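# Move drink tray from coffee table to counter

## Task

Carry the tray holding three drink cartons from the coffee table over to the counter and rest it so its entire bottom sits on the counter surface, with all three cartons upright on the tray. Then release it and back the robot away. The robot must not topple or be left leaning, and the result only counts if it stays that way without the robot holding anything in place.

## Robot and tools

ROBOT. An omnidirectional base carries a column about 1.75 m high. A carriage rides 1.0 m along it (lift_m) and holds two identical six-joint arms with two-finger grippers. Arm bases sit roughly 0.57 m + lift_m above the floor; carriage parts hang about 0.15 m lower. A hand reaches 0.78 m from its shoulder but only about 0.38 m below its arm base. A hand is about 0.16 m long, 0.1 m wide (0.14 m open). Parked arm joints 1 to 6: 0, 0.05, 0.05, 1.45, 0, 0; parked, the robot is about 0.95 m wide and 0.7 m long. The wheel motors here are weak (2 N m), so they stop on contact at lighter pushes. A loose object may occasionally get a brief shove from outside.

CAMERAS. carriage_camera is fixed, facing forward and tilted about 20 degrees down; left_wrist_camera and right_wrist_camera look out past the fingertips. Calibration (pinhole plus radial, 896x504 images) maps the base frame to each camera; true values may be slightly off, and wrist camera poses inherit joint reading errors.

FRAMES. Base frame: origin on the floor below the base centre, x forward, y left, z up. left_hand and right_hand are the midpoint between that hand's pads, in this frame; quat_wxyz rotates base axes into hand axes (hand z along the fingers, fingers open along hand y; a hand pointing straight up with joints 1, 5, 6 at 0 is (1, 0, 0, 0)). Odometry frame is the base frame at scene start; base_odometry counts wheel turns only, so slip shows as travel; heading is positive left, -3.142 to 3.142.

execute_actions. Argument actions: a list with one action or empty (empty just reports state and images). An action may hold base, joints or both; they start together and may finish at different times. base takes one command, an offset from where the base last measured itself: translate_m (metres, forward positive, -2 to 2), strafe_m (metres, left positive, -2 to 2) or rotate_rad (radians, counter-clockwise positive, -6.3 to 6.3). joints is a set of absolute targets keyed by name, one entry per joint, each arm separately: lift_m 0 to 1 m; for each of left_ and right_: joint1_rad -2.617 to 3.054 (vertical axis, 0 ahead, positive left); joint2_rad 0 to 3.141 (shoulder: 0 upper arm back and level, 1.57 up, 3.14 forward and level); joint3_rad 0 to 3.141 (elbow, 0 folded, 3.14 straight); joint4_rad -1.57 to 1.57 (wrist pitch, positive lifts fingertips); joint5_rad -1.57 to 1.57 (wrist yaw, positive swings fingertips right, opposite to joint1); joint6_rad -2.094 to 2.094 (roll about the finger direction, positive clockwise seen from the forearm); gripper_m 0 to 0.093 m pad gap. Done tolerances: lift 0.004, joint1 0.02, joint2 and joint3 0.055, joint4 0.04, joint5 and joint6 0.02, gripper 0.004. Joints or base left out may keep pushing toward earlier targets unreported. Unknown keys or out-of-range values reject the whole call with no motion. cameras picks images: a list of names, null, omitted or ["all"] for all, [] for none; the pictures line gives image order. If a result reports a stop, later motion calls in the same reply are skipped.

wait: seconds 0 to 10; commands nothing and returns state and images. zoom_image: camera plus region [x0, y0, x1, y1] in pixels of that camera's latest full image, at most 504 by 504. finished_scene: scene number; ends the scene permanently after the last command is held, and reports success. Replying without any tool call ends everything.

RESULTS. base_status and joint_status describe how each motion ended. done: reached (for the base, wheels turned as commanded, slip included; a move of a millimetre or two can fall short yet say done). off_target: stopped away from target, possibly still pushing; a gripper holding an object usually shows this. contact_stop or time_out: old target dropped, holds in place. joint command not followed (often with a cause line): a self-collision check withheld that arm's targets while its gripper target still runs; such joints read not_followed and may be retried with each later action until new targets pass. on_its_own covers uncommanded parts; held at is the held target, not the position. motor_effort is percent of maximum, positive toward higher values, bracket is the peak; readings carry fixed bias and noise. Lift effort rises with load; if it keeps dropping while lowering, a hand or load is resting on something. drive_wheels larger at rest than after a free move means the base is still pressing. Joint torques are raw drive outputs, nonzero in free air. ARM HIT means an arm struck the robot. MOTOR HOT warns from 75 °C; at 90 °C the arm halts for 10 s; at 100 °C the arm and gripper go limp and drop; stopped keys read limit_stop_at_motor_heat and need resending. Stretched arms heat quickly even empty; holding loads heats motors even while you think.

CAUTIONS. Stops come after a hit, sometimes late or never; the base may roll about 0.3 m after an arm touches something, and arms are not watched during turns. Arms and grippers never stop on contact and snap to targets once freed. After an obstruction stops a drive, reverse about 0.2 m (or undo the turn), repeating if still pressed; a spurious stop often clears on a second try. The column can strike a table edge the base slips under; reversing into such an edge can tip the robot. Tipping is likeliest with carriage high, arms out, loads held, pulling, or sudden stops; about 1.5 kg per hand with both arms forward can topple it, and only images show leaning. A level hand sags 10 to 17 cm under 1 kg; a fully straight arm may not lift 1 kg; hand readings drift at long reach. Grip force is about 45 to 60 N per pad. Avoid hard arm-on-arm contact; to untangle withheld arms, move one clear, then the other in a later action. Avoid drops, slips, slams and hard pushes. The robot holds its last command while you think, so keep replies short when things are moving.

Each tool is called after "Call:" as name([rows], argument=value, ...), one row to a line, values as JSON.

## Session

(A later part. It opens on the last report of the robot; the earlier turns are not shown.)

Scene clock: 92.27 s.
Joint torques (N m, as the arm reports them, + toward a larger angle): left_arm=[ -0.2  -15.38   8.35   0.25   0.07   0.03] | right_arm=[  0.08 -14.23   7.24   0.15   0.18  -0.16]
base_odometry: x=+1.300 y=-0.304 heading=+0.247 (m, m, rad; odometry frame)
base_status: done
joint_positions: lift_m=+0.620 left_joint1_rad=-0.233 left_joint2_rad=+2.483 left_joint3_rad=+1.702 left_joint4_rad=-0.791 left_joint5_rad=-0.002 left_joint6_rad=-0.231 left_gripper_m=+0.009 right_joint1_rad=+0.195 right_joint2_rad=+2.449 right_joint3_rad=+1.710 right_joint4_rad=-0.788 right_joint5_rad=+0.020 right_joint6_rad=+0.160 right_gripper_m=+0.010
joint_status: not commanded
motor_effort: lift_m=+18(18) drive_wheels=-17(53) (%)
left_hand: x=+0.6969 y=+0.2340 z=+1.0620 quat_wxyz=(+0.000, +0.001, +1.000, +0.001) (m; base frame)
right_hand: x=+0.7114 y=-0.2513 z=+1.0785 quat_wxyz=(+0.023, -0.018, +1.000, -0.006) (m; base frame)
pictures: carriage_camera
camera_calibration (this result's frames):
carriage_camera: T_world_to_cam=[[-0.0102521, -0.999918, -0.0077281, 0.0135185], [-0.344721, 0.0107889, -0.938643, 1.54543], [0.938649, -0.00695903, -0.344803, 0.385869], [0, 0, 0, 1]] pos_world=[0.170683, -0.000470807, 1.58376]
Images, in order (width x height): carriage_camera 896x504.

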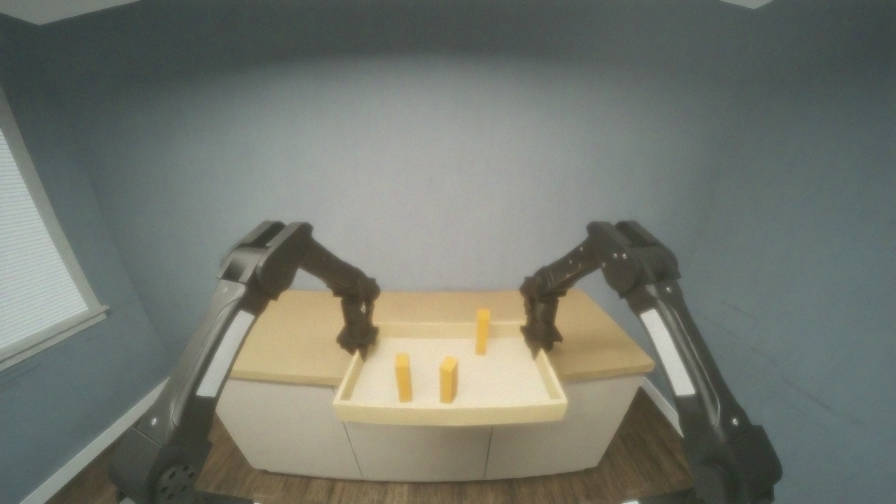

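Call:
execute_actions([
  {"base":{"translate_m":0.48}},
], cameras=["carriage_camera"])

Scene clock: 98.30 s.
Joint torques (N m, as the arm reports them, + toward a larger angle): left_arm=[ -0.06 -15.47   8.43   0.17   0.06   0.03] | right_arm=[  0.34 -14.25   7.32   0.18   0.13  -0.21]
base_odometry: x=+1.765 y=-0.185 heading=+0.249 (m, m, rad; odometry frame)
base_status: done
joint_positions: lift_m=+0.620 left_joint1_rad=-0.235 left_joint2_rad=+2.483 left_joint3_rad=+1.702 left_joint4_rad=-0.790 left_joint5_rad=-0.002 left_joint6_rad=-0.231 left_gripper_m=+0.009 right_joint1_rad=+0.193 right_joint2_rad=+2.449 right_joint3_rad=+1.710 right_joint4_rad=-0.789 right_joint5_rad=+0.020 right_joint6_rad=+0.160 right_gripper_m=+0.010
joint_status: not commanded
motor_effort: lift_m=+18(18) drive_wheels=-16(51) (%)
left_hand: x=+0.6969 y=+0.2332 z=+1.0620 quat_wxyz=(+0.000, +0.002, +1.000, +0.001) (m; base frame)
right_hand: x=+0.7113 y=-0.2522 z=+1.0785 quat_wxyz=(+0.023, -0.017, +1.000, -0.006) (m; base frame)
pictures: carriage_camera
camera_calibration (this result's frames):
carriage_camera: T_world_to_cam=[[-0.0102521, -0.999918, -0.0077281, 0.0135185], [-0.344721, 0.0107889, -0.938643, 1.54543], [0.938649, -0.00695903, -0.344803, 0.385869], [0, 0, 0, 1]] pos_world=[0.170683, -0.000470807, 1.58376]
Images, in order (width x height): carriage_camera 896x504.

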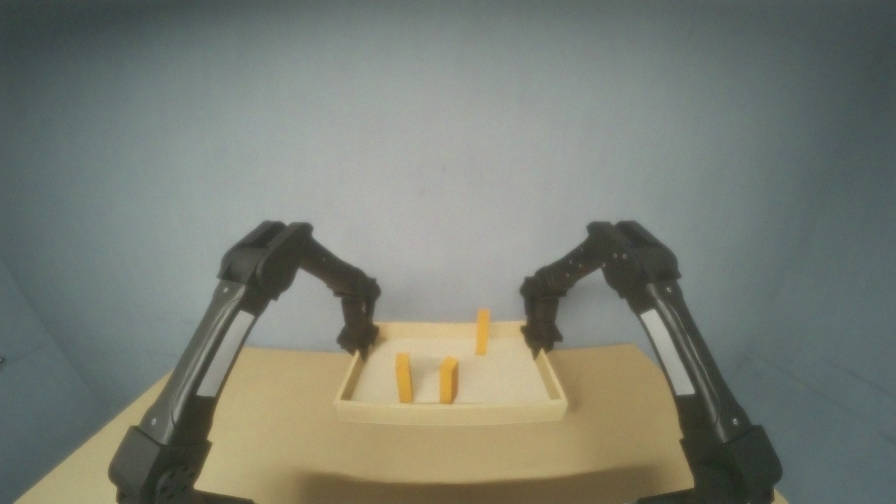

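Tray is over the counter. Lower in steps.

Call:
execute_actions([
  {"joints":{"lift_m":0.5}},
], cameras=["carriage_camera"])

Scene clock: 100.87 s.
Joint torques (N m, as the arm reports them, + toward a larger angle): left_arm=[ -0.02 -15.81   8.55   0.29   0.1    0.08] | right_arm=[  0.29 -14.87   7.16   0.12   0.19  -0.19]
base_odometry: x=+1.765 y=-0.185 heading=+0.249 (m, m, rad; odometry frame)
base_status: not commanded
joint_positions: lift_m=+0.500 left_joint1_rad=-0.235 left_joint2_rad=+2.489 left_joint3_rad=+1.702 left_joint4_rad=-0.792 left_joint5_rad=-0.002 left_joint6_rad=-0.231 left_gripper_m=+0.009 right_joint1_rad=+0.193 right_joint2_rad=+2.460 right_joint3_rad=+1.710 right_joint4_rad=-0.787 right_joint5_rad=+0.016 right_joint6_rad=+0.160 right_gripper_m=+0.010
joint_status: all done
motor_effort: lift_m=+19(19) drive_wheels=-14(16) (%)
left_hand: x=+0.6952 y=+0.2337 z=+0.9395 quat_wxyz=(-0.003, +0.002, +1.000, +0.002) (m; base frame)
right_hand: x=+0.7096 y=-0.2519 z=+0.9538 quat_wxyz=(+0.018, -0.017, +1.000, -0.005) (m; base frame)
pictures: carriage_camera
camera_calibration (this result's frames):
carriage_camera: T_world_to_cam=[[-0.0102521, -0.999918, -0.0077281, 0.0125904], [-0.344721, 0.0107889, -0.938643, 1.4327], [0.938649, -0.00695903, -0.344803, 0.344461], [0, 0, 0, 1]] pos_world=[0.170683, -0.000470807, 1.46367]
Images, in order (width x height): carriage_camera 896x504.

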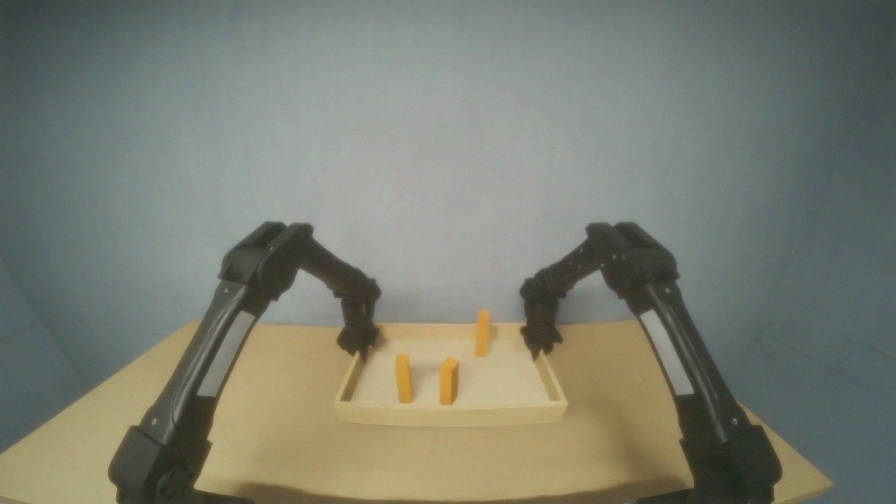

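Call:
execute_actions([
  {"joints":{"lift_m":0.45}},
], cameras=["carriage_camera"])

Scene clock: 102.87 s.
Joint torques (N m, as the arm reports them, + toward a larger angle): left_arm=[ -0.09 -13.98   8.23   0.42   0.07   0.03] | right_arm=[  0.41 -13.39   7.3    0.28   0.16  -0.19]
base_odometry: x=+1.765 y=-0.185 heading=+0.248 (m, m, rad; odometry frame)
base_status: not commanded
joint_positions: lift_m=+0.472 left_joint1_rad=-0.234 left_joint2_rad=+2.468 left_joint3_rad=+1.705 left_joint4_rad=-0.808 left_joint5_rad=-0.002 left_joint6_rad=-0.232 left_gripper_m=+0.009 right_joint1_rad=+0.192 right_joint2_rad=+2.437 right_joint3_rad=+1.713 right_joint4_rad=-0.798 right_joint5_rad=+0.016 right_joint6_rad=+0.159 right_gripper_m=+0.010
joint_status: lift_m contact_stop (moved -0.028 of -0.050)
on_its_own: lift_m is held at +0.472, not at your +0.450, since a contact_stop
motor_effort: lift_m=+17(19) drive_wheels=-10(51) (%)
left_hand: x=+0.6967 y=+0.2334 z=+0.9206 quat_wxyz=(+0.000, +0.001, +1.000, +0.001) (m; base frame)
right_hand: x=+0.7122 y=-0.2520 z=+0.9357 quat_wxyz=(+0.025, -0.016, +1.000, -0.004) (m; base frame)
pictures: carriage_camera
camera_calibration (this result's frames):
carriage_camera: T_world_to_cam=[[-0.0102521, -0.999918, -0.0077281, 0.0123719], [-0.344721, 0.0107889, -0.938643, 1.40616], [0.938649, -0.00695903, -0.344803, 0.334711], [0, 0, 0, 1]] pos_world=[0.170683, -0.000470807, 1.43539]
Images, in order (width x height): carriage_camera 896x504.

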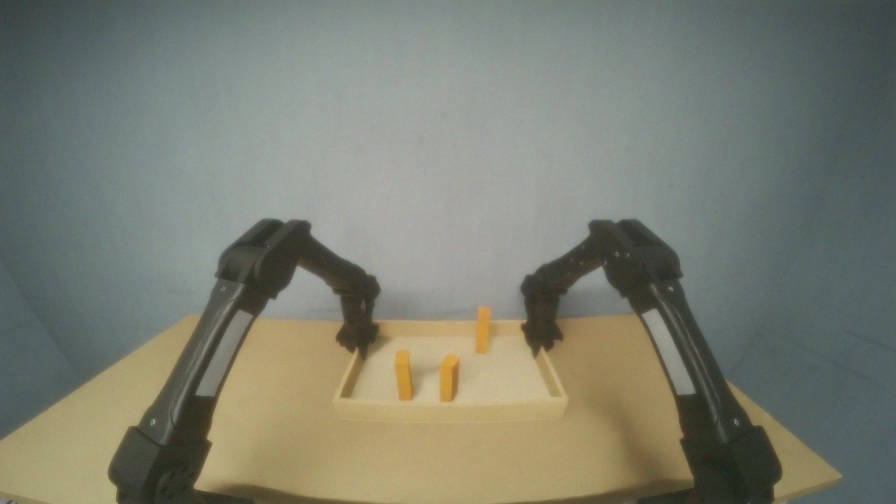

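Call:
execute_actions([
  {"joints":{"left_gripper_m":0.06,"right_gripper_m":0.06}},
], cameras=[])

Call:
execute_actions([
  {"joints":{"lift_m":0.62}},
], cameras=[])

Call:
execute_actions([
  {"base":{"translate_m":-0.4}},
], cameras=["carriage_camera"])

Scene clock: 107.17 s.
Joint torques (N m, as the arm reports them, + toward a larger angle): left_arm=[ -0.08 -13.6    8.17   0.45   0.07   0.04] | right_arm=[  0.44 -12.9    7.29   0.34   0.12  -0.08]
base_odometry: x=+1.765 y=-0.185 heading=+0.248 (m, m, rad; odometry frame)
base_status: not commanded
joint_positions: lift_m=+0.472 left_joint1_rad=-0.234 left_joint2_rad=+2.466 left_joint3_rad=+1.705 left_joint4_rad=-0.812 left_joint5_rad=-0.003 left_joint6_rad=-0.232 left_gripper_m=+0.060 right_joint1_rad=+0.192 right_joint2_rad=+2.429 right_joint3_rad=+1.713 right_joint4_rad=-0.802 right_joint5_rad=+0.020 right_joint6_rad=+0.147 right_gripper_m=+0.060
joint_status: all done
on_its_own: lift_m is held at +0.472, not at your +0.450, since a contact_stop
motor_effort: lift_m=+17(17) drive_wheels=-13(11) (%)
left_hand: x=+0.6963 y=+0.2336 z=+0.9218 quat_wxyz=(+0.000, +0.001, +1.000, +0.002) (m; base frame)
right_hand: x=+0.7131 y=-0.2525 z=+0.9393 quat_wxyz=(+0.028, -0.022, +0.999, -0.006) (m; base frame)
pictures: none
No camera images: the call's "cameras" was empty. Leave "cameras" out to get every camera's image.

Scene clock: 108.30 s.
Joint torques (N m, as the arm reports them, + toward a larger angle): left_arm=[ -0.11 -13.33   8.19   0.56   0.08   0.04] | right_arm=[  0.25 -12.04   7.26   0.4    0.1   -0.08]
base_odometry: x=+1.765 y=-0.185 heading=+0.248 (m, m, rad; odometry frame)
base_status: not commanded
joint_positions: lift_m=+0.620 left_joint1_rad=-0.234 left_joint2_rad=+2.458 left_joint3_rad=+1.705 left_joint4_rad=-0.817 left_joint5_rad=-0.003 left_joint6_rad=-0.232 left_gripper_m=+0.060 right_joint1_rad=+0.192 right_joint2_rad=+2.415 right_joint3_rad=+1.713 right_joint4_rad=-0.809 right_joint5_rad=+0.021 right_joint6_rad=+0.147 right_gripper_m=+0.060
joint_status: all done
motor_effort: lift_m=+17(22) drive_wheels=+6(9) (%)
left_hand: x=+0.6968 y=+0.2335 z=+1.0737 quat_wxyz=(+0.001, +0.001, +1.000, +0.001) (m; base frame)
right_hand: x=+0.7139 y=-0.2525 z=+1.0939 quat_wxyz=(+0.031, -0.022, +0.999, -0.005) (m; base frame)
pictures: none
No camera images: the call's "cameras" was empty. Leave "cameras" out to get every camera's image.

Scene clock: 111.23 s.
Joint torques (N m, as the arm reports them, + toward a larger angle): left_arm=[ -0.05 -13.22   8.19   0.54   0.08   0.04] | right_arm=[  0.29 -11.86   7.29   0.42   0.09  -0.06]
base_odometry: x=+1.377 y=-0.284 heading=+0.247 (m, m, rad; odometry frame)
base_status: done
joint_positions: lift_m=+0.620 left_joint1_rad=-0.236 left_joint2_rad=+2.458 left_joint3_rad=+1.705 left_joint4_rad=-0.819 left_joint5_rad=-0.003 left_joint6_rad=-0.232 left_gripper_m=+0.060 right_joint1_rad=+0.194 right_joint2_rad=+2.415 right_joint3_rad=+1.713 right_joint4_rad=-0.812 right_joint5_rad=+0.024 right_joint6_rad=+0.146 right_gripper_m=+0.060
joint_status: not commanded
motor_effort: lift_m=+17(17) drive_wheels=-13(50) (%)
left_hand: x=+0.6961 y=+0.2328 z=+1.0737 quat_wxyz=(+0.000, +0.002, +1.000, +0.001) (m; base frame)
right_hand: x=+0.7133 y=-0.2525 z=+1.0939 quat_wxyz=(+0.030, -0.023, +0.999, -0.007) (m; base frame)
pictures: carriage_camera
camera_calibration (this result's frames):
carriage_camera: T_world_to_cam=[[-0.0102521, -0.999918, -0.0077281, 0.0135194], [-0.344721, 0.0107889, -0.938643, 1.54554], [0.938649, -0.00695903, -0.344803, 0.385909], [0, 0, 0, 1]] pos_world=[0.170683, -0.000470807, 1.58387]
Images, in order (width x height): carriage_camera 896x504.

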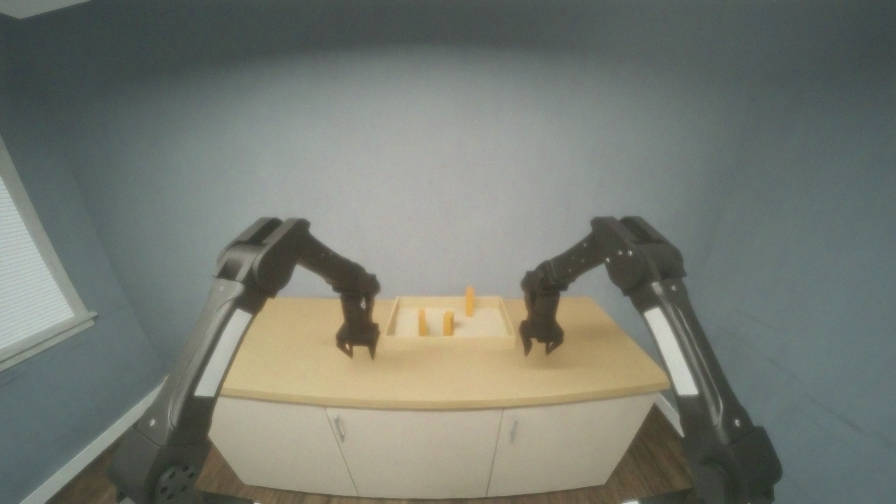

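Call:
finished_scene(scene=1)

The scene is finished: the task was done.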